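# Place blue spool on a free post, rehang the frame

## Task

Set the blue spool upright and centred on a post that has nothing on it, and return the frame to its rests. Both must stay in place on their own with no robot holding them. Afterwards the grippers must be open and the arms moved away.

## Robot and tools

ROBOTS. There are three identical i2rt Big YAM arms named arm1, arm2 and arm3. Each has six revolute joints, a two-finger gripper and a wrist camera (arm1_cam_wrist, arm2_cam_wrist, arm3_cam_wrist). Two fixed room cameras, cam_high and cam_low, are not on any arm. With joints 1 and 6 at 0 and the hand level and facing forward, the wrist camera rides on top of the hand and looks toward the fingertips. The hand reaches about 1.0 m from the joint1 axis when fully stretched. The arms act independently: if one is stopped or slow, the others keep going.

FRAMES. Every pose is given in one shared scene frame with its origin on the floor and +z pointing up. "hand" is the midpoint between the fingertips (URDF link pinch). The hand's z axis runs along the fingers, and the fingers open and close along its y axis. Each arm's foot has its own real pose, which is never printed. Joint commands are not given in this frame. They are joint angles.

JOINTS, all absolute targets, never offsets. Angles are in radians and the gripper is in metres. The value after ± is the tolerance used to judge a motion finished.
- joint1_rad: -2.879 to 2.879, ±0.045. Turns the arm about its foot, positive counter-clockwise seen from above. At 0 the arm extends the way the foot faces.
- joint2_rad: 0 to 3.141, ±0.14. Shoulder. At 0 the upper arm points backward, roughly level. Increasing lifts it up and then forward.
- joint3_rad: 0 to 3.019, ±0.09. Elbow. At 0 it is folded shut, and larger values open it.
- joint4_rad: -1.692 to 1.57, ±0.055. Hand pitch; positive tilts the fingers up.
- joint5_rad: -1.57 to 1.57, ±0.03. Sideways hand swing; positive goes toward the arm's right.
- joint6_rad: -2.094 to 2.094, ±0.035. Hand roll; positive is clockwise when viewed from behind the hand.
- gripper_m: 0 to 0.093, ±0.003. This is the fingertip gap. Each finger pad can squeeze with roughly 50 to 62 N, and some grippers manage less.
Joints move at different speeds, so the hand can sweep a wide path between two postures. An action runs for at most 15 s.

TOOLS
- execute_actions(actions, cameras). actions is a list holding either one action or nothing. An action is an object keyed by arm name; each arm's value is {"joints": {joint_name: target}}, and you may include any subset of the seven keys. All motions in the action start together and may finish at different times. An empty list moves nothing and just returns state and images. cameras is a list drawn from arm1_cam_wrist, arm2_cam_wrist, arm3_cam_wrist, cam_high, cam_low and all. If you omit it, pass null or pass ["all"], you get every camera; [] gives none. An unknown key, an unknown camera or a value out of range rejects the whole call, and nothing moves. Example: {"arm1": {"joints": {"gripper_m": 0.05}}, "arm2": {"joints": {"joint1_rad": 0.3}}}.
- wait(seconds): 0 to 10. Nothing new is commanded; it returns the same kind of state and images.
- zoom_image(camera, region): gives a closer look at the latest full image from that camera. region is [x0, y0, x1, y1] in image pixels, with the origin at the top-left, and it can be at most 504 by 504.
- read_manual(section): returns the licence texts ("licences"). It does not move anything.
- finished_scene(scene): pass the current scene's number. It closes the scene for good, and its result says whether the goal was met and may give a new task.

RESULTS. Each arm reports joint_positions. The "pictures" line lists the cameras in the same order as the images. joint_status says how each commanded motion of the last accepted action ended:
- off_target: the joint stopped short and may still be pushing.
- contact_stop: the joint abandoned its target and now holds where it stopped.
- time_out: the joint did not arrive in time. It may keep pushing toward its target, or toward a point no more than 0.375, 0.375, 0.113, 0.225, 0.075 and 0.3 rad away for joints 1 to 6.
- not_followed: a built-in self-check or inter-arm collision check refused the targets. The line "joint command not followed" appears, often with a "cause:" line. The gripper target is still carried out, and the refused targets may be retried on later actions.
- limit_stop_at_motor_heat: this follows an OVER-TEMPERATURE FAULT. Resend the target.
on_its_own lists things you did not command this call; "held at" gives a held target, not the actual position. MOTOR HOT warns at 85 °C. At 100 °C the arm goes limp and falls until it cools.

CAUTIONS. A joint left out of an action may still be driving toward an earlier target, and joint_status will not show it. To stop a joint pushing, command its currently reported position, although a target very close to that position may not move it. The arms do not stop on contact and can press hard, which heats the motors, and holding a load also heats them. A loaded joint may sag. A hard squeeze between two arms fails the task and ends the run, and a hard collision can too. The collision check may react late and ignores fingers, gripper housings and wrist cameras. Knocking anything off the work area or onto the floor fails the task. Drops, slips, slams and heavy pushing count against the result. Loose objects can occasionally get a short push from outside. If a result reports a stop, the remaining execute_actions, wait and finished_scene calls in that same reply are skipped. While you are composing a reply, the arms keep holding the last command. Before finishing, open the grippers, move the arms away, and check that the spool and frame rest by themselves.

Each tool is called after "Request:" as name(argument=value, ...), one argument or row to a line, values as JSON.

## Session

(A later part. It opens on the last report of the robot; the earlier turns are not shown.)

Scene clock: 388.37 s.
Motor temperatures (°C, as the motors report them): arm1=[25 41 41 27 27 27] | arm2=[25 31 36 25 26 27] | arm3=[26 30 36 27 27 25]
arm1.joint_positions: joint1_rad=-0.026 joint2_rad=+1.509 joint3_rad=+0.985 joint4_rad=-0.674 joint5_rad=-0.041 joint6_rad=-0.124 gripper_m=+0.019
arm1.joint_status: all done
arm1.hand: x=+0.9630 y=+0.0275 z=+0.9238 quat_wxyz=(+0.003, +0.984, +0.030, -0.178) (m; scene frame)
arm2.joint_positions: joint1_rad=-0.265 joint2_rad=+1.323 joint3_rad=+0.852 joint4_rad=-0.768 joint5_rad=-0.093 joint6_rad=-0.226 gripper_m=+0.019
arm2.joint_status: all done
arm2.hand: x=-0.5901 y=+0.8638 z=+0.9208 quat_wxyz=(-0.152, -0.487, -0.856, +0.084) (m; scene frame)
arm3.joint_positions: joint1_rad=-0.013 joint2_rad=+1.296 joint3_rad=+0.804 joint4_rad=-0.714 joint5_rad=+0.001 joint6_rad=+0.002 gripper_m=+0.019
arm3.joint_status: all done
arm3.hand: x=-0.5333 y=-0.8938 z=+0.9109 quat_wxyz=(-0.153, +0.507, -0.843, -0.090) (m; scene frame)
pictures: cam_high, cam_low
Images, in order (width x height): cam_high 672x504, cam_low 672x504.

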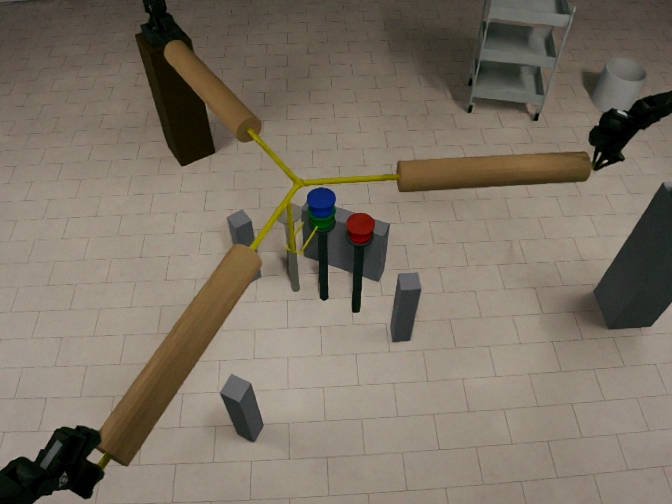

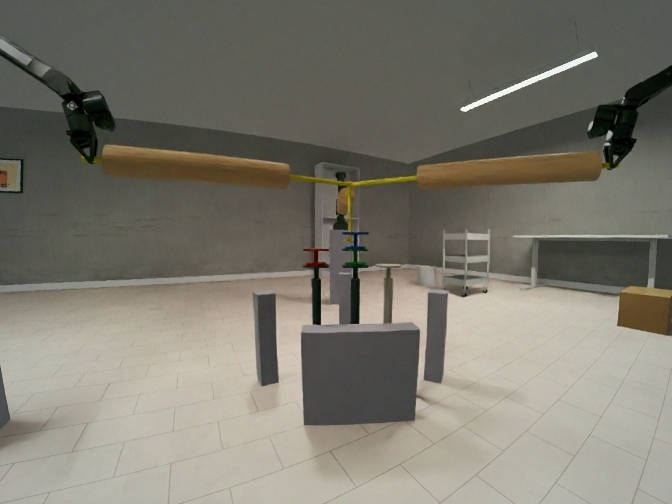

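Request:
execute_actions(
  actions=[
    {"arm1":{"joints":{"joint1_rad":-0.115,"joint2_rad":1.478,"joint3_rad":0.998,"joint4_rad":-0.705,"joint5_rad":-0.073,"joint6_rad":-0.211}},"arm2":{"joints":{"joint1_rad":-0.200,"joint2_rad":1.231,"joint3_rad":0.802,"joint4_rad":-0.795,"joint5_rad":-0.072,"joint6_rad":-0.160}},"arm3":{"joints":{"joint1_rad":0.014,"joint2_rad":1.378,"joint3_rad":0.951,"joint4_rad":-0.738,"joint5_rad":0.010,"joint6_rad":0.026}}},
  ],
  cameras=[],
)

Request:
execute_actions(
  actions=[
    {"arm1":{"joints":{"joint1_rad":-0.194,"joint2_rad":1.455,"joint3_rad":0.970,"joint4_rad":-0.707,"joint5_rad":-0.101,"joint6_rad":-0.285}},"arm2":{"joints":{"joint1_rad":-0.117,"joint2_rad":1.167,"joint3_rad":0.751,"joint4_rad":-0.803,"joint5_rad":-0.045,"joint6_rad":-0.081}},"arm3":{"joints":{"joint1_rad":0.008,"joint2_rad":1.466,"joint3_rad":1.044,"joint4_rad":-0.742,"joint5_rad":0.008,"joint6_rad":0.018}}},
  ],
  cameras=["cam_high", "cam_low"],
)

Request:
zoom_image(
  camera="cam_low",
  region=[300, 170, 410, 280],
)

Request:
zoom_image(
  camera="cam_high",
  region=[250, 150, 390, 270],
)

Scene clock: 429.17 s.
Motor temperatures (°C, as the motors report them): arm1=[25 39 50 27 27 27] | arm2=[25 30 42 25 26 27] | arm3=[26 30 43 27 27 25]
arm1.joint_positions: joint1_rad=-0.116 joint2_rad=+1.509 joint3_rad=+0.985 joint4_rad=-0.695 joint5_rad=-0.070 joint6_rad=-0.209 gripper_m=+0.019
arm1.joint_status: all done
arm1.hand: x=+0.9716 y=+0.0653 z=+0.9223 quat_wxyz=(+0.003, +0.985, +0.030, -0.169) (m; scene frame)
arm2.joint_positions: joint1_rad=-0.207 joint2_rad=+1.248 joint3_rad=+0.784 joint4_rad=-0.786 joint5_rad=-0.073 joint6_rad=-0.173 gripper_m=+0.019
arm2.joint_status: all done
arm2.hand: x=-0.5812 y=+0.8993 z=+0.9183 quat_wxyz=(-0.146, -0.488, -0.857, +0.079) (m; scene frame)
arm3.joint_positions: joint1_rad=+0.008 joint2_rad=+1.392 joint3_rad=+0.904 joint4_rad=-0.724 joint5_rad=+0.009 joint6_rad=+0.018 gripper_m=+0.019
arm3.joint_status: all done
arm3.hand: x=-0.5232 y=-0.8582 z=+0.9130 quat_wxyz=(-0.151, +0.509, -0.843, -0.088) (m; scene frame)
pictures: none
No camera images: the call's "cameras" was empty. Leave "cameras" out to get every camera's image.

Scene clock: 429.97 s.
Motor temperatures (°C, as the motors report them): arm1=[25 40 50 27 27 27] | arm2=[25 30 42 25 26 27] | arm3=[26 30 44 27 27 25]
arm1.joint_positions: joint1_rad=-0.196 joint2_rad=+1.497 joint3_rad=+0.962 joint4_rad=-0.696 joint5_rad=-0.097 joint6_rad=-0.285 gripper_m=+0.019
arm1.joint_status: all done
arm1.hand: x=+0.9864 y=+0.0962 z=+0.9191 quat_wxyz=(+0.004, +0.985, +0.030, -0.167) (m; scene frame)
arm2.joint_positions: joint1_rad=-0.123 joint2_rad=+1.184 joint3_rad=+0.732 joint4_rad=-0.795 joint5_rad=-0.046 joint6_rad=-0.093 gripper_m=+0.019
arm2.joint_status: all done
arm2.hand: x=-0.5648 y=+0.9299 z=+0.9179 quat_wxyz=(-0.145, -0.488, -0.857, +0.079) (m; scene frame)
arm3.joint_positions: joint1_rad=+0.008 joint2_rad=+1.480 joint3_rad=+0.994 joint4_rad=-0.728 joint5_rad=+0.006 joint6_rad=+0.018 gripper_m=+0.019
arm3.joint_status: all done
arm3.hand: x=-0.5083 y=-0.8277 z=+0.9120 quat_wxyz=(-0.150, +0.509, -0.843, -0.088) (m; scene frame)
pictures: cam_high, cam_low
Images, in order (width x height): cam_high 672x504, cam_low 672x504.

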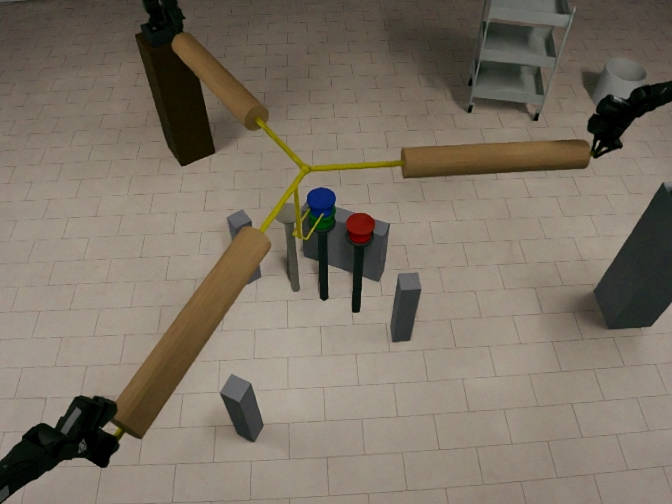

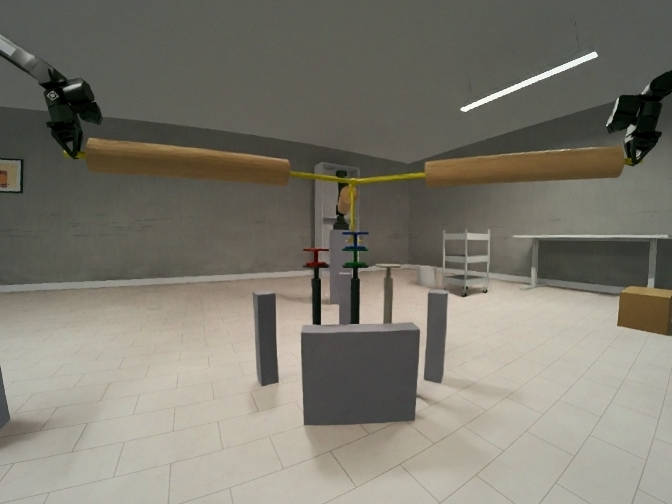

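Region (300, 170, 410, 280) of cam_low's 672x504 image, scaled by 4.582, with more detail than that image has.

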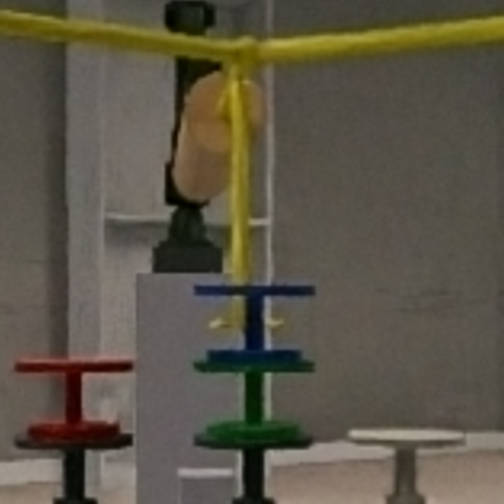

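Region (250, 150, 390, 270) of cam_high's 672x504 image, scaled by 3.600, with more detail than that image has; it fills the top 432 rows of this view, and the rest is white.

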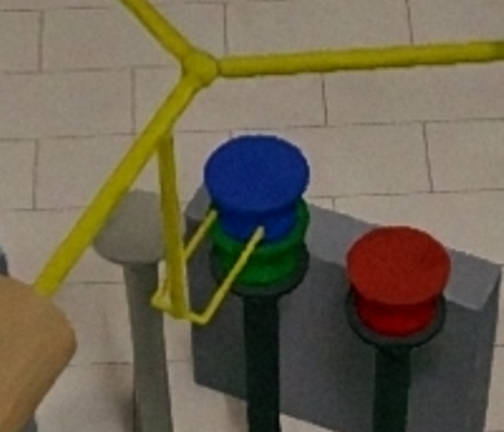

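Request:
execute_actions(
  actions=[
    {"arm1":{"joints":{"joint1_rad":-0.307,"joint2_rad":1.420,"joint3_rad":0.943,"joint4_rad":-0.708,"joint5_rad":-0.144,"joint6_rad":-0.390}},"arm2":{"joints":{"joint1_rad":0.018,"joint2_rad":1.074,"joint3_rad":0.687,"joint4_rad":-0.815,"joint5_rad":-0.001,"joint6_rad":0.049}},"arm3":{"joints":{"joint1_rad":0.007,"joint2_rad":1.584,"joint3_rad":1.178,"joint4_rad":-0.754,"joint5_rad":0.008,"joint6_rad":0.018}}},
  ],
  cameras=["cam_high", "cam_low"],
)

Request:
zoom_image(
  camera="cam_low",
  region=[300, 170, 410, 280],
)

Request:
zoom_image(
  camera="cam_high",
  region=[250, 150, 390, 270],
)

Scene clock: 473.57 s.
Motor temperatures (°C, as the motors report them): arm1=[25 40 46 27 27 27] | arm2=[25 30 41 25 26 27] | arm3=[26 31 45 27 27 25]
arm1.joint_positions: joint1_rad=-0.312 joint2_rad=+1.459 joint3_rad=+0.936 joint4_rad=-0.699 joint5_rad=-0.135 joint6_rad=-0.394 gripper_m=+0.019
arm1.joint_status: all done
arm1.hand: x=+1.0081 y=+0.1396 z=+0.9257 quat_wxyz=(+0.000, +0.984, +0.030, -0.177) (m; scene frame)
arm2.joint_positions: joint1_rad=+0.015 joint2_rad=+1.090 joint3_rad=+0.668 joint4_rad=-0.810 joint5_rad=-0.006 joint6_rad=+0.039 gripper_m=+0.019
arm2.joint_status: all done
arm2.hand: x=-0.5416 y=+0.9735 z=+0.9199 quat_wxyz=(-0.152, -0.488, -0.856, +0.080) (m; scene frame)
arm3.joint_positions: joint1_rad=+0.008 joint2_rad=+1.600 joint3_rad=+1.128 joint4_rad=-0.741 joint5_rad=+0.006 joint6_rad=+0.018 gripper_m=+0.019
arm3.joint_status: all done
arm3.hand: x=-0.4866 y=-0.7846 z=+0.9099 quat_wxyz=(-0.150, +0.509, -0.843, -0.089) (m; scene frame)
pictures: cam_high, cam_low
Images, in order (width x height): cam_high 672x504, cam_low 672x504.

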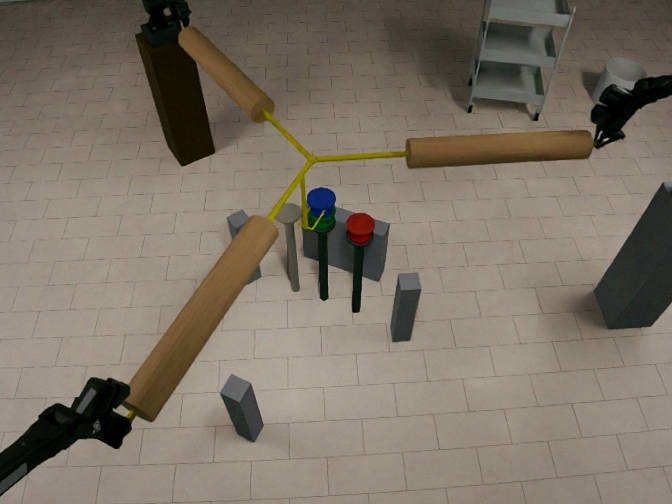

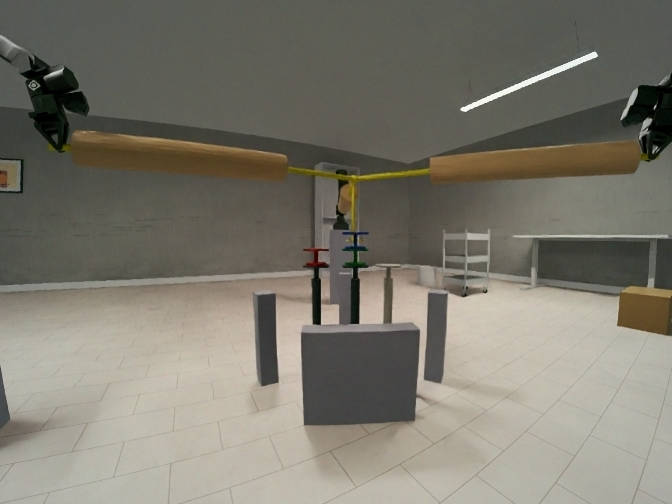

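Region (300, 170, 410, 280) of cam_low's 672x504 image, scaled by 4.582, with more detail than that image has.

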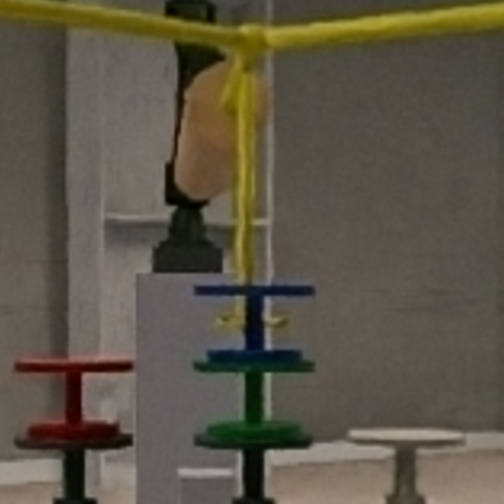

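Region (250, 150, 390, 270) of cam_high's 672x504 image, scaled by 3.600, with more detail than that image has; it fills the top 432 rows of this view, and the rest is white.

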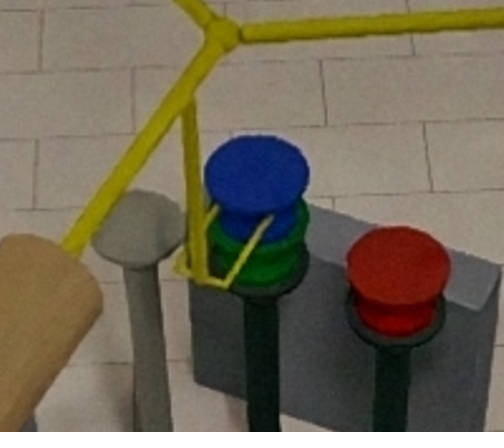

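Request:
execute_actions(
  actions=[
    {"arm1":{"joints":{"joint1_rad":-0.424,"joint2_rad":1.415,"joint3_rad":0.934,"joint4_rad":-0.726,"joint5_rad":-0.187,"joint6_rad":-0.501}},"arm2":{"joints":{"joint1_rad":0.177,"joint2_rad":1.009,"joint3_rad":0.646,"joint4_rad":-0.842,"joint5_rad":0.056,"joint6_rad":0.199}},"arm3":{"joints":{"joint1_rad":0.002,"joint2_rad":1.696,"joint3_rad":1.326,"joint4_rad":-0.788}}},
  ],
  cameras=["cam_high", "cam_low"],
)

Request:
zoom_image(
  camera="cam_low",
  region=[300, 170, 410, 280],
)

Request:
zoom_image(
  camera="cam_high",
  region=[250, 150, 390, 270],
)

Scene clock: 492.80 s.
Motor temperatures (°C, as the motors report them): arm1=[25 40 46 27 27 27] | arm2=[25 29 41 25 26 27] | arm3=[26 32 46 27 27 25]
arm1.joint_positions: joint1_rad=-0.428 joint2_rad=+1.459 joint3_rad=+0.930 joint4_rad=-0.713 joint5_rad=-0.176 joint6_rad=-0.504 gripper_m=+0.019
arm1.joint_status: all done
arm1.hand: x=+1.0292 y=+0.1809 z=+0.9239 quat_wxyz=(+0.001, +0.984, +0.030, -0.177) (m; scene frame)
arm2.joint_positions: joint1_rad=+0.175 joint2_rad=+1.026 joint3_rad=+0.627 joint4_rad=-0.834 joint5_rad=+0.048 joint6_rad=+0.190 gripper_m=+0.019
arm2.joint_status: all done
arm2.hand: x=-0.5193 y=+1.0151 z=+0.9191 quat_wxyz=(-0.152, -0.488, -0.856, +0.081) (m; scene frame)
arm3.joint_positions: joint1_rad=+0.008 joint2_rad=+1.712 joint3_rad=+1.269 joint4_rad=-0.773 joint5_rad=+0.007 joint6_rad=+0.018 gripper_m=+0.019
arm3.joint_status: all done
arm3.hand: x=-0.4659 y=-0.7439 z=+0.9079 quat_wxyz=(-0.149, +0.509, -0.843, -0.087) (m; scene frame)
pictures: cam_high, cam_low
Images, in order (width x height): cam_high 672x504, cam_low 672x504.

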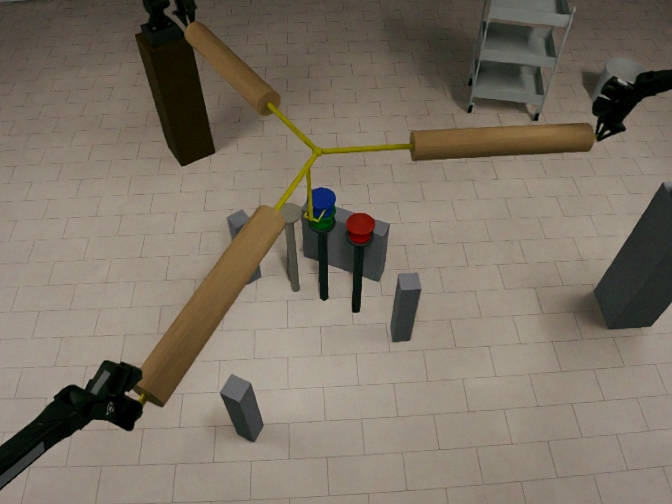

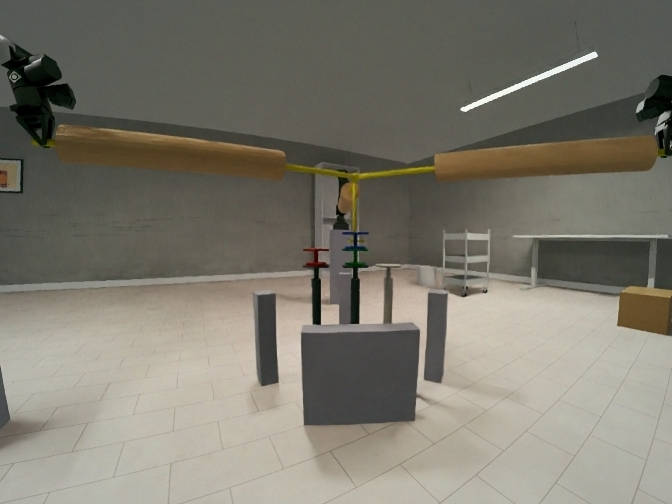

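Region (300, 170, 410, 280) of cam_low's 672x504 image, scaled by 4.582, with more detail than that image has.

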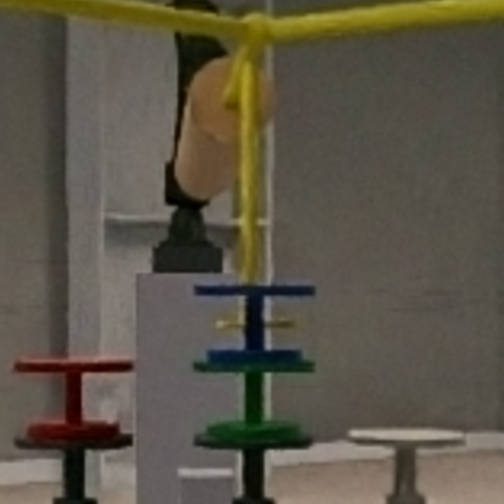

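Region (250, 150, 390, 270) of cam_high's 672x504 image, scaled by 3.600, with more detail than that image has; it fills the top 432 rows of this view, and the rest is white.

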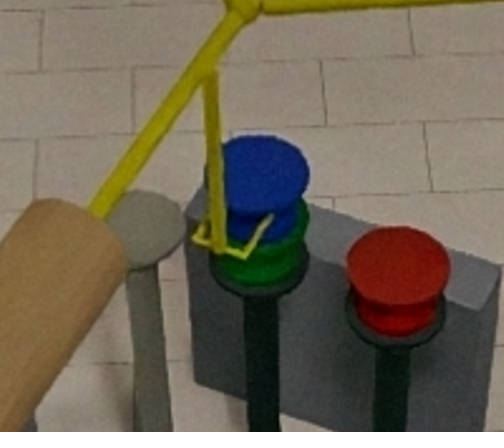

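Request:
execute_actions(
  actions=[
    {"arm1":{"joints":{"joint2_rad":1.393,"joint3_rad":1.008,"joint4_rad":-0.782}},"arm2":{"joints":{"joint2_rad":0.990,"joint3_rad":0.709,"joint4_rad":-0.904}},"arm3":{"joints":{"joint2_rad":1.662,"joint3_rad":1.357,"joint4_rad":-0.834}}},
  ],
  cameras=[],
)

Request:
execute_actions(
  actions=[
    {"arm1":{"joints":{"joint2_rad":1.358,"joint3_rad":1.053,"joint4_rad":-0.863}},"arm2":{"joints":{"joint2_rad":0.960,"joint3_rad":0.770,"joint4_rad":-0.994}},"arm3":{"joints":{"joint2_rad":1.634,"joint3_rad":1.400,"joint4_rad":-0.904}}},
  ],
  cameras=["cam_high", "cam_low"],
)

Request:
zoom_image(
  camera="cam_low",
  region=[300, 170, 410, 280],
)

Request:
zoom_image(
  camera="cam_high",
  region=[250, 150, 390, 270],
)

Scene clock: 613.50 s.
Motor temperatures (°C, as the motors report them): arm1=[25 40 47 27 28 27] | arm2=[25 28 43 25 26 27] | arm3=[26 34 52 27 27 25]
arm1.joint_positions: joint1_rad=-0.428 joint2_rad=+1.431 joint3_rad=+0.948 joint4_rad=-0.757 joint5_rad=-0.179 joint6_rad=-0.504 gripper_m=+0.019
arm1.joint_status: all done
arm1.hand: x=+1.0304 y=+0.1794 z=+0.9401 quat_wxyz=(+0.002, +0.984, +0.031, -0.178) (m; scene frame)
arm2.joint_positions: joint1_rad=+0.175 joint2_rad=+1.009 joint3_rad=+0.658 joint4_rad=-0.881 joint5_rad=+0.047 joint6_rad=+0.191 gripper_m=+0.019
arm2.joint_status: all done
arm2.hand: x=-0.5185 y=+1.0147 z=+0.9339 quat_wxyz=(-0.152, -0.488, -0.856, +0.081) (m; scene frame)
arm3.joint_positions: joint1_rad=+0.008 joint2_rad=+1.685 joint3_rad=+1.294 joint4_rad=-0.821 joint5_rad=+0.009 joint6_rad=+0.018 gripper_m=+0.019
arm3.joint_status: all done
arm3.hand: x=-0.4660 y=-0.7445 z=+0.9293 quat_wxyz=(-0.151, +0.509, -0.843, -0.088) (m; scene frame)
pictures: none
No camera images: the call's "cameras" was empty. Leave "cameras" out to get every camera's image.

Scene clock: 614.23 s.
Motor temperatures (°C, as the motors report them): arm1=[25 40 47 27 28 27] | arm2=[25 28 43 25 26 27] | arm3=[26 34 52 27 27 25]
arm1.joint_positions: joint1_rad=-0.428 joint2_rad=+1.392 joint3_rad=+0.991 joint4_rad=-0.837 joint5_rad=-0.179 joint6_rad=-0.504 gripper_m=+0.019
arm1.joint_status: all done
arm1.hand: x=+1.0309 y=+0.1788 z=+0.9687 quat_wxyz=(+0.002, +0.983, +0.031, -0.179) (m; scene frame)
arm2.joint_positions: joint1_rad=+0.175 joint2_rad=+0.978 joint3_rad=+0.718 joint4_rad=-0.970 joint5_rad=+0.047 joint6_rad=+0.191 gripper_m=+0.019
arm2.joint_status: all done
arm2.hand: x=-0.5184 y=+1.0149 z=+0.9626 quat_wxyz=(-0.154, -0.488, -0.855, +0.081) (m; scene frame)
arm3.joint_positions: joint1_rad=+0.008 joint2_rad=+1.658 joint3_rad=+1.336 joint4_rad=-0.890 joint5_rad=+0.009 joint6_rad=+0.018 gripper_m=+0.019
arm3.joint_status: all done
arm3.hand: x=-0.4663 y=-0.7449 z=+0.9573 quat_wxyz=(-0.151, +0.509, -0.843, -0.088) (m; scene frame)
pictures: cam_high, cam_low
Images, in order (width x height): cam_high 672x504, cam_low 672x504.

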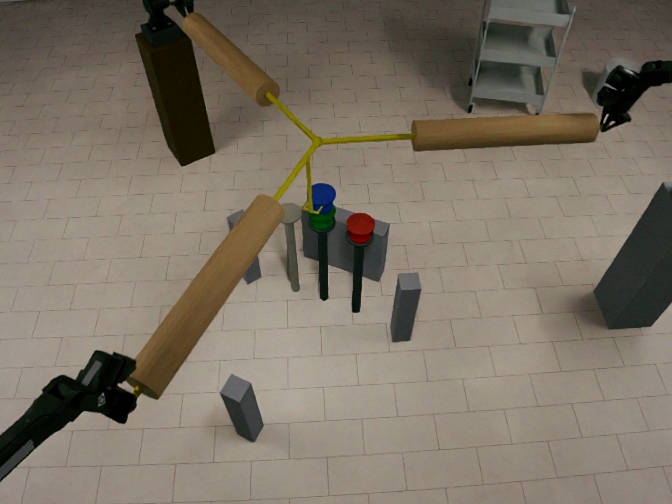

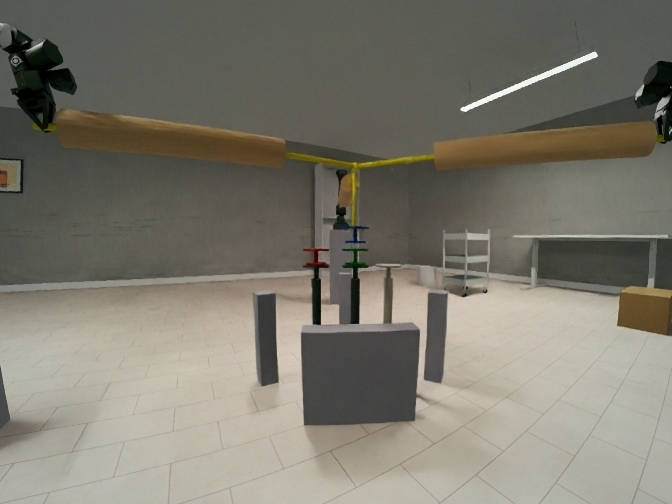

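Region (300, 170, 410, 280) of cam_low's 672x504 image, scaled by 4.582, with more detail than that image has.

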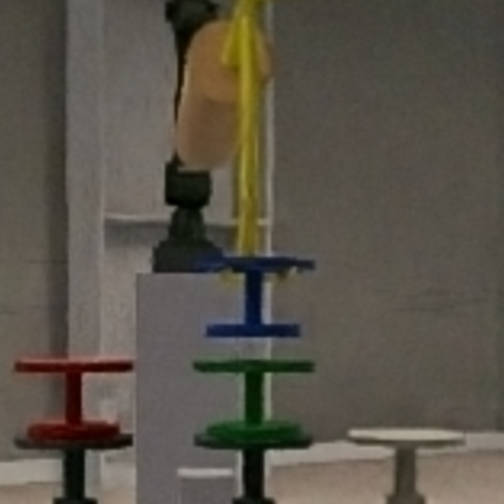

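Region (250, 150, 390, 270) of cam_high's 672x504 image, scaled by 3.600, with more detail than that image has; it fills the top 432 rows of this view, and the rest is white.

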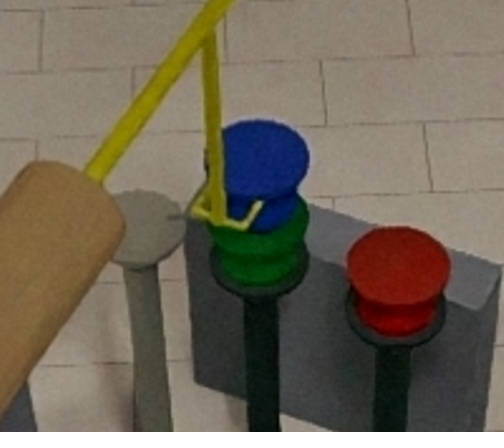

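Request:
execute_actions(
  actions=[
    {"arm1":{"joints":{"joint1_rad":-0.414,"joint2_rad":1.519,"joint3_rad":1.208,"joint4_rad":-0.880,"joint5_rad":-0.177,"joint6_rad":-0.490}},"arm2":{"joints":{"joint1_rad":0.054,"joint2_rad":0.796,"joint3_rad":0.659,"joint4_rad":-1.070,"joint5_rad":0.012,"joint6_rad":0.071}},"arm3":{"joints":{"joint1_rad":0.118,"joint2_rad":1.654,"joint3_rad":1.407,"joint4_rad":-0.904,"joint5_rad":0.050,"joint6_rad":0.127}}},
  ],
  cameras=["cam_low"],
)

Request:
zoom_image(
  camera="cam_low",
  region=[300, 170, 410, 280],
)

Scene clock: 632.50 s.
Motor temperatures (°C, as the motors report them): arm1=[25 39 53 27 28 27] | arm2=[25 28 46 25 26 27] | arm3=[26 34 54 27 27 25]
arm1.joint_positions: joint1_rad=-0.414 joint2_rad=+1.550 joint3_rad=+1.154 joint4_rad=-0.860 joint5_rad=-0.170 joint6_rad=-0.495 gripper_m=+0.019
arm1.joint_status: all done
arm1.hand: x=+0.9779 y=+0.1999 z=+0.9630 quat_wxyz=(+0.004, +0.985, +0.032, -0.169) (m; scene frame)
arm2.joint_positions: joint1_rad=+0.062 joint2_rad=+0.805 joint3_rad=+0.636 joint4_rad=-1.061 joint5_rad=+0.008 joint6_rad=+0.084 gripper_m=+0.019
arm2.joint_status: all done
arm2.hand: x=-0.5709 y=+1.0385 z=+0.9648 quat_wxyz=(-0.153, -0.488, -0.856, +0.080) (m; scene frame)
arm3.joint_positions: joint1_rad=+0.123 joint2_rad=+1.663 joint3_rad=+1.339 joint4_rad=-0.896 joint5_rad=+0.049 joint6_rad=+0.126 gripper_m=+0.019
arm3.joint_status: all done
arm3.hand: x=-0.5203 y=-0.7214 z=+0.9551 quat_wxyz=(-0.149, +0.509, -0.844, -0.086) (m; scene frame)
pictures: cam_low
Images, in order (width x height): cam_low 672x504.

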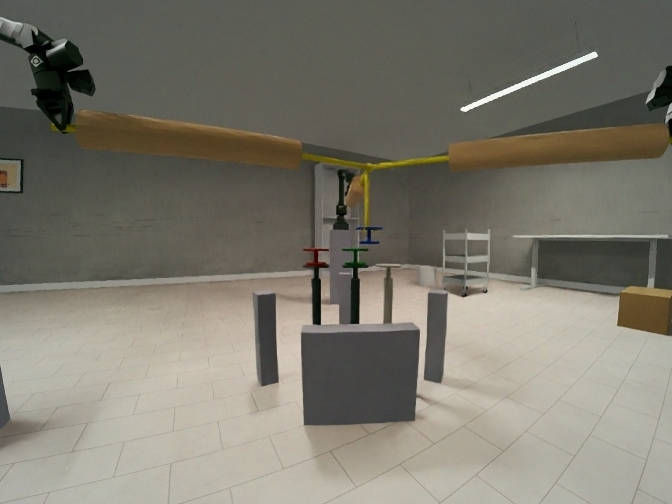

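Region (300, 170, 410, 280) of cam_low's 672x504 image, scaled by 4.582, with more detail than that image has.

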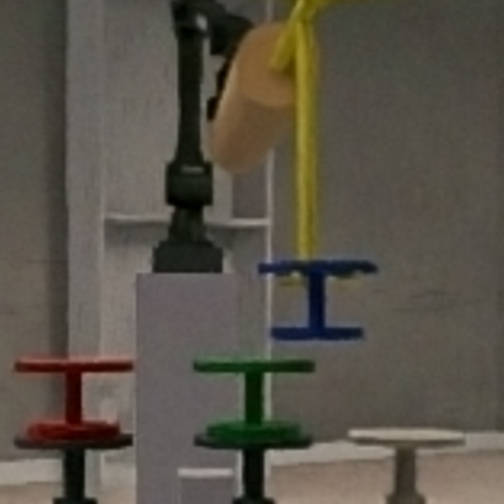

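Request:
execute_actions(
  actions=[
    {"arm1":{"joints":{"joint1_rad":-0.413,"joint2_rad":1.638,"joint3_rad":1.371,"joint4_rad":-0.909,"joint5_rad":-0.182,"joint6_rad":-0.486}},"arm2":{"joints":{"joint1_rad":-0.125,"joint2_rad":0.642,"joint3_rad":0.602,"joint4_rad":-1.171,"joint5_rad":-0.042,"joint6_rad":-0.098}},"arm3":{"joints":{"joint1_rad":0.215,"joint2_rad":1.669,"joint3_rad":1.428,"joint4_rad":-0.912,"joint5_rad":0.084,"joint6_rad":0.219}}},
  ],
  cameras=[],
)

Request:
execute_actions(
  actions=[
    {"arm1":{"joints":{"joint1_rad":-0.407,"joint2_rad":1.735,"joint3_rad":1.402,"joint4_rad":-0.803,"joint5_rad":-0.178,"joint6_rad":-0.483}},"arm2":{"joints":{"joint1_rad":-0.238,"joint2_rad":0.584,"joint3_rad":0.493,"joint4_rad":-1.096,"joint5_rad":-0.080,"joint6_rad":-0.205}},"arm3":{"joints":{"joint1_rad":0.266,"joint2_rad":1.708,"joint3_rad":1.337,"joint4_rad":-0.803,"joint5_rad":0.101,"joint6_rad":0.267}}},
  ],
  cameras=["cam_high", "cam_low"],
)

Request:
zoom_image(
  camera="cam_low",
  region=[310, 170, 420, 280],
)

Request:
zoom_image(
  camera="cam_high",
  region=[250, 150, 390, 270],
)

Scene clock: 653.20 s.
Motor temperatures (°C, as the motors report them): arm1=[25 40 55 27 28 27] | arm2=[25 28 45 25 26 27] | arm3=[26 34 55 27 27 25]
arm1.joint_positions: joint1_rad=-0.415 joint2_rad=+1.668 joint3_rad=+1.309 joint4_rad=-0.883 joint5_rad=-0.173 joint6_rad=-0.494 gripper_m=+0.019
arm1.joint_status: all done
arm1.hand: x=+0.9305 y=+0.2228 z=+0.9668 quat_wxyz=(+0.002, +0.984, +0.032, -0.176) (m; scene frame)
arm2.joint_positions: joint1_rad=-0.113 joint2_rad=+0.650 joint3_rad=+0.580 joint4_rad=-1.163 joint5_rad=-0.049 joint6_rad=-0.083 gripper_m=+0.019
arm2.joint_status: all done
arm2.hand: x=-0.6211 y=+1.0585 z=+0.9650 quat_wxyz=(-0.152, -0.487, -0.856, +0.080) (m; scene frame)
arm3.joint_positions: joint1_rad=+0.219 joint2_rad=+1.679 joint3_rad=+1.356 joint4_rad=-0.903 joint5_rad=+0.083 joint6_rad=+0.215 gripper_m=+0.019
arm3.joint_status: all done
arm3.hand: x=-0.5655 y=-0.7014 z=+0.9532 quat_wxyz=(-0.149, +0.509, -0.843, -0.086) (m; scene frame)
pictures: none
No camera images: the call's "cameras" was empty. Leave "cameras" out to get every camera's image.

Scene clock: 654.10 s.
Motor temperatures (°C, as the motors report them): arm1=[25 40 55 27 28 27] | arm2=[25 28 45 25 26 27] | arm3=[26 34 55 27 27 25]
arm1.joint_positions: joint1_rad=-0.413 joint2_rad=+1.776 joint3_rad=+1.339 joint4_rad=-0.807 joint5_rad=-0.169 joint6_rad=-0.493 gripper_m=+0.019
arm1.joint_status: all done
arm1.hand: x=+0.9069 y=+0.2347 z=+0.9251 quat_wxyz=(+0.001, +0.984, +0.031, -0.174) (m; scene frame)
arm2.joint_positions: joint1_rad=-0.226 joint2_rad=+0.596 joint3_rad=+0.465 joint4_rad=-1.112 joint5_rad=-0.085 joint6_rad=-0.192 gripper_m=+0.019
arm2.joint_status: all done
arm2.hand: x=-0.6447 y=+1.0683 z=+0.9272 quat_wxyz=(-0.151, -0.486, -0.857, +0.080) (m; scene frame)
arm3.joint_positions: joint1_rad=+0.265 joint2_rad=+1.730 joint3_rad=+1.323 joint4_rad=-0.826 joint5_rad=+0.099 joint6_rad=+0.259 gripper_m=+0.019
arm3.joint_status: all done
arm3.hand: x=-0.5876 y=-0.6900 z=+0.9173 quat_wxyz=(-0.148, +0.509, -0.843, -0.085) (m; scene frame)
pictures: cam_high, cam_low
Images, in order (width x height): cam_high 672x504, cam_low 672x504.

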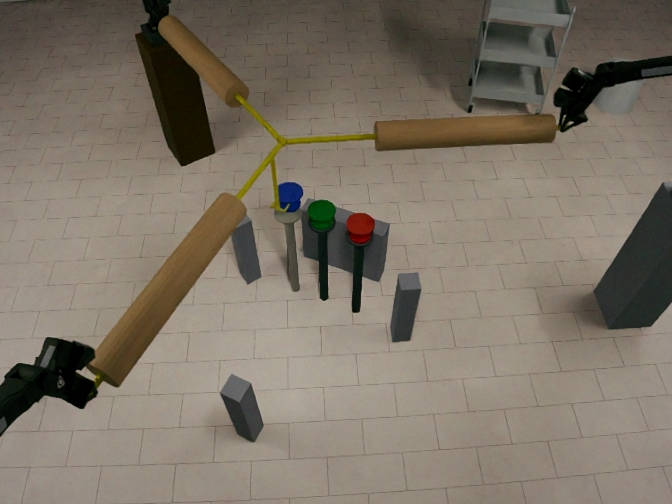

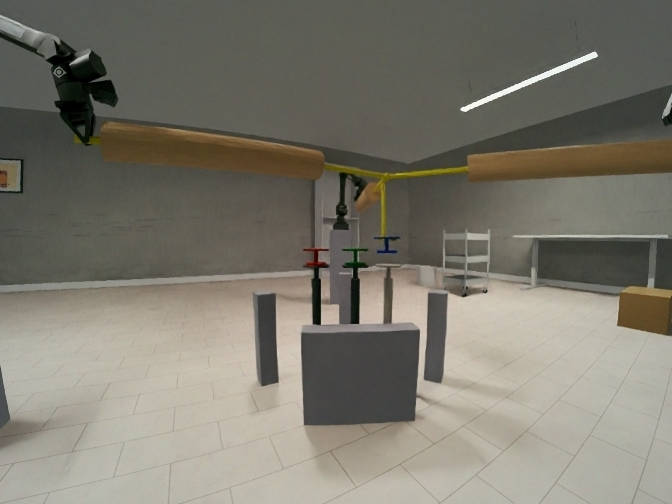

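Region (310, 170, 420, 280) of cam_low's 672x504 image, scaled by 4.582, with more detail than that image has.

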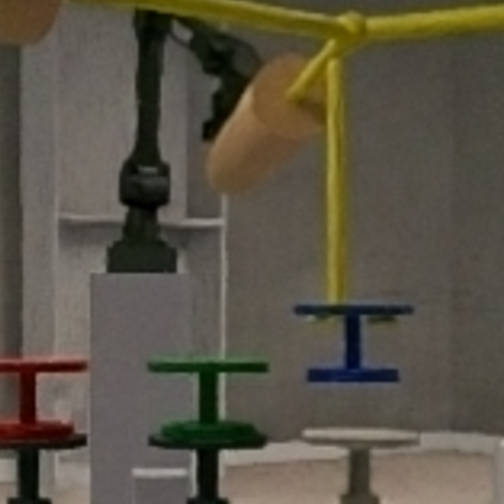

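Region (250, 150, 390, 270) of cam_high's 672x504 image, scaled by 3.600, with more detail than that image has; it fills the top 432 rows of this view, and the rest is white.

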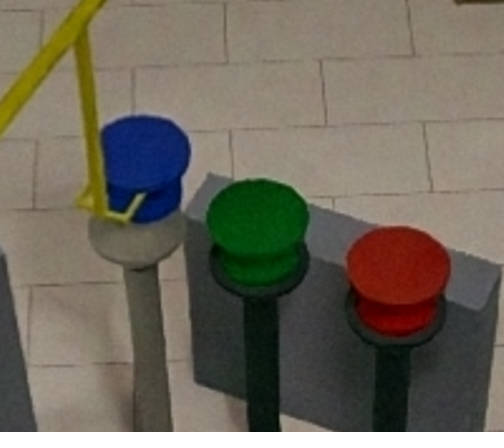

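Request:
execute_actions(
  actions=[
    {"arm1":{"joints":{"joint1_rad":-0.398,"joint2_rad":1.803,"joint3_rad":1.338,"joint4_rad":-0.720,"joint5_rad":-0.182,"joint6_rad":-0.474}},"arm2":{"joints":{"joint1_rad":-0.297,"joint2_rad":0.616,"joint3_rad":0.381,"joint4_rad":-0.975,"joint5_rad":-0.096,"joint6_rad":-0.257}},"arm3":{"joints":{"joint1_rad":0.290,"joint2_rad":1.757,"joint3_rad":1.281,"joint4_rad":-0.692,"joint5_rad":0.108,"joint6_rad":0.290}}},
  ],
  cameras=["cam_high", "cam_low"],
)

Request:
zoom_image(
  camera="cam_low",
  region=[336, 215, 416, 285],
)

Request:
zoom_image(
  camera="cam_high",
  region=[255, 170, 355, 250],
)

Scene clock: 672.73 s.
Motor temperatures (°C, as the motors report them): arm1=[25 42 56 27 28 27] | arm2=[25 28 46 25 26 27] | arm3=[26 35 50 27 27 25]
arm1.joint_positions: joint1_rad=-0.408 joint2_rad=+1.839 joint3_rad=+1.333 joint4_rad=-0.732 joint5_rad=-0.170 joint6_rad=-0.488 gripper_m=+0.019
arm1.joint_status: all done
arm1.hand: x=+0.8956 y=+0.2366 z=+0.8923 quat_wxyz=(+0.002, +0.984, +0.032, -0.177) (m; scene frame)
arm2.joint_positions: joint1_rad=-0.287 joint2_rad=+0.620 joint3_rad=+0.356 joint4_rad=-0.991 joint5_rad=-0.103 joint6_rad=-0.248 gripper_m=+0.019
arm2.joint_status: all done
arm2.hand: x=-0.6551 y=+1.0701 z=+0.8836 quat_wxyz=(-0.149, -0.487, -0.857, +0.079) (m; scene frame)
arm3.joint_positions: joint1_rad=+0.286 joint2_rad=+1.783 joint3_rad=+1.267 joint4_rad=-0.716 joint5_rad=+0.105 joint6_rad=+0.278 gripper_m=+0.019
arm3.joint_status: all done
arm3.hand: x=-0.5980 y=-0.6871 z=+0.8727 quat_wxyz=(-0.149, +0.509, -0.843, -0.086) (m; scene frame)
pictures: cam_high, cam_low
Images, in order (width x height): cam_high 672x504, cam_low 672x504.

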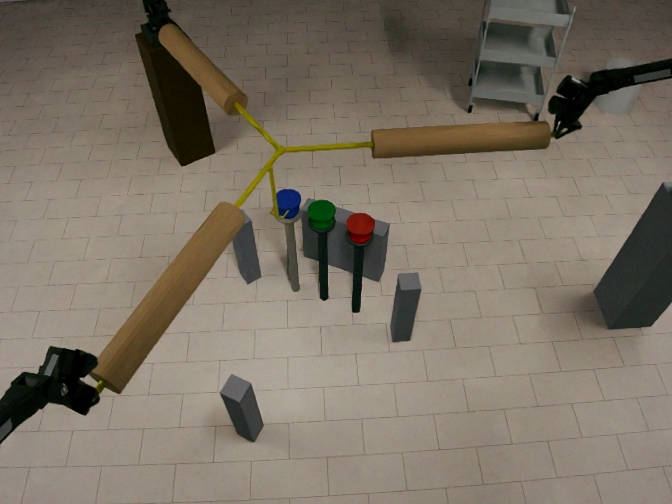

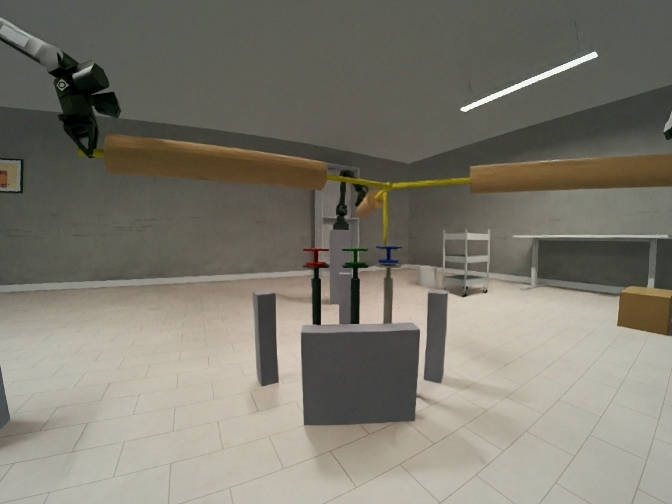

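Region (336, 215, 416, 285) of cam_low's 672x504 image, scaled by 6.300, with more detail than that image has; it fills the top 441 rows of this view, and the rest is white.

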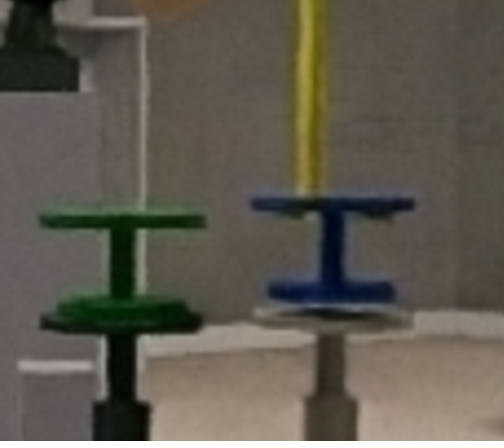

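Region (255, 170, 355, 250) of cam_high's 672x504 image, scaled by 5.040, with more detail than that image has; it fills the top 403 rows of this view, and the rest is white.

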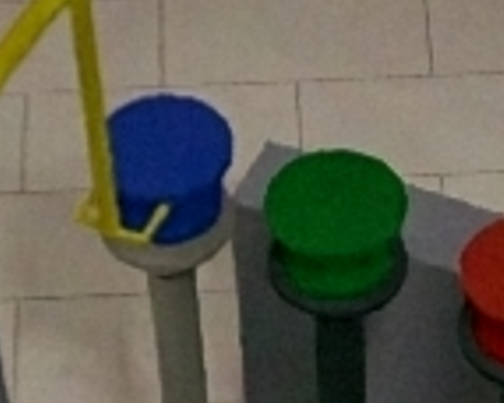

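Request:
execute_actions(
  actions=[
    {"arm1":{"joints":{"joint1_rad":-0.384,"joint2_rad":1.830,"joint3_rad":1.345,"joint4_rad":-0.714,"joint5_rad":-0.176,"joint6_rad":-0.460}},"arm2":{"joints":{"joint1_rad":-0.342,"joint2_rad":0.634,"joint3_rad":0.387,"joint4_rad":-0.965,"joint5_rad":-0.110,"joint6_rad":-0.299}},"arm3":{"joints":{"joint1_rad":0.300,"joint2_rad":1.734,"joint3_rad":1.261,"joint4_rad":-0.686,"joint5_rad":0.111,"joint6_rad":0.300}}},
  ],
  cameras=["cam_high", "cam_low"],
)

Request:
zoom_image(
  camera="cam_low",
  region=[336, 215, 416, 285],
)

Request:
zoom_image(
  camera="cam_high",
  region=[255, 170, 355, 250],
)

Scene clock: 703.30 s.
Motor temperatures (°C, as the motors report them): arm1=[25 43 50 27 28 27] | arm2=[25 27 46 25 26 27] | arm3=[26 36 47 27 27 25]
arm1.joint_positions: joint1_rad=-0.397 joint2_rad=+1.844 joint3_rad=+1.333 joint4_rad=-0.721 joint5_rad=-0.166 joint6_rad=-0.476 gripper_m=+0.019
arm1.joint_status: all done
arm1.hand: x=+0.8913 y=+0.2319 z=+0.8899 quat_wxyz=(+0.001, +0.983, +0.031, -0.178) (m; scene frame)
arm2.joint_positions: joint1_rad=-0.328 joint2_rad=+0.637 joint3_rad=+0.356 joint4_rad=-0.976 joint5_rad=-0.117 joint6_rad=-0.287 gripper_m=+0.019
arm2.joint_status: all done
arm2.hand: x=-0.6601 y=+1.0656 z=+0.8819 quat_wxyz=(-0.150, -0.487, -0.857, +0.079) (m; scene frame)
arm3.joint_positions: joint1_rad=+0.293 joint2_rad=+1.771 joint3_rad=+1.249 joint4_rad=-0.708 joint5_rad=+0.107 joint6_rad=+0.286 gripper_m=+0.019
arm3.joint_status: all done
arm3.hand: x=-0.6027 y=-0.6913 z=+0.8726 quat_wxyz=(-0.150, +0.509, -0.843, -0.087) (m; scene frame)
pictures: cam_high, cam_low
Images, in order (width x height): cam_high 672x504, cam_low 672x504.

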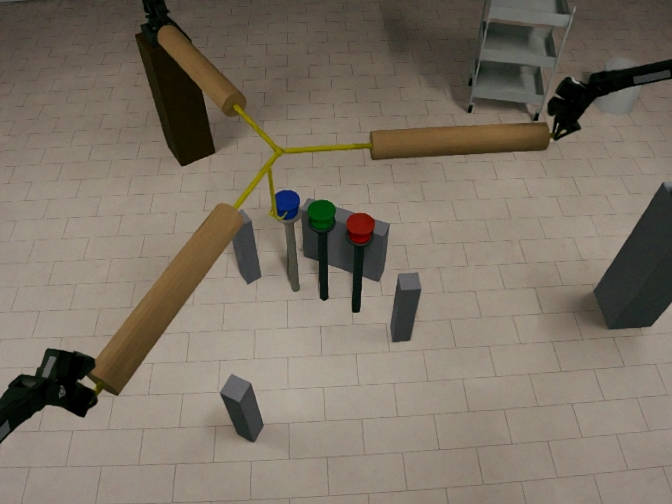

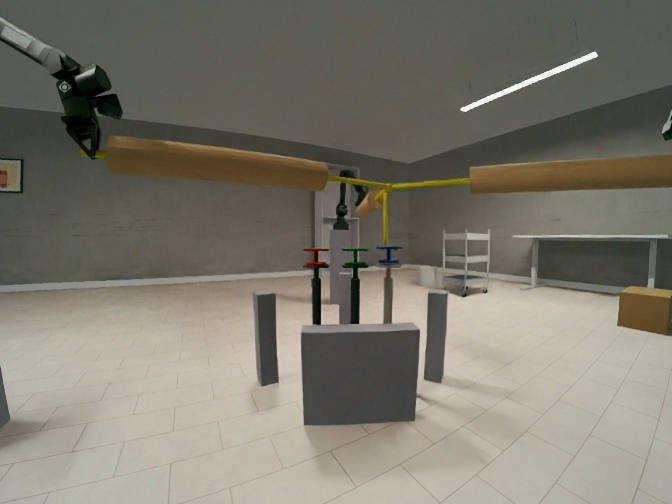

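Region (336, 215, 416, 285) of cam_low's 672x504 image, scaled by 6.300, with more detail than that image has; it fills the top 441 rows of this view, and the rest is white.

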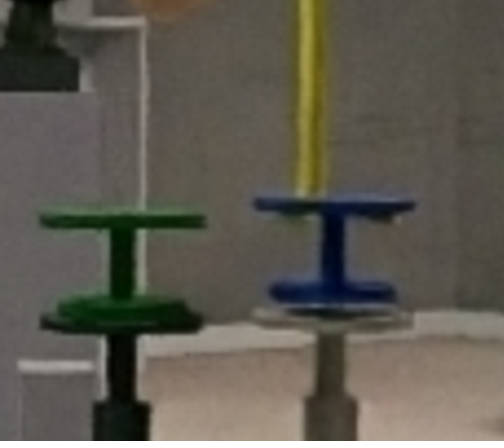

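Region (255, 170, 355, 250) of cam_high's 672x504 image, scaled by 5.040, with more detail than that image has; it fills the top 403 rows of this view, and the rest is white.

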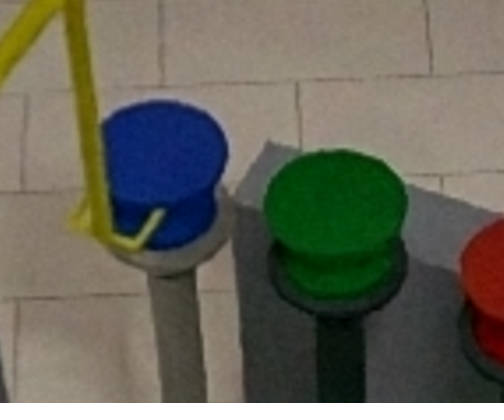

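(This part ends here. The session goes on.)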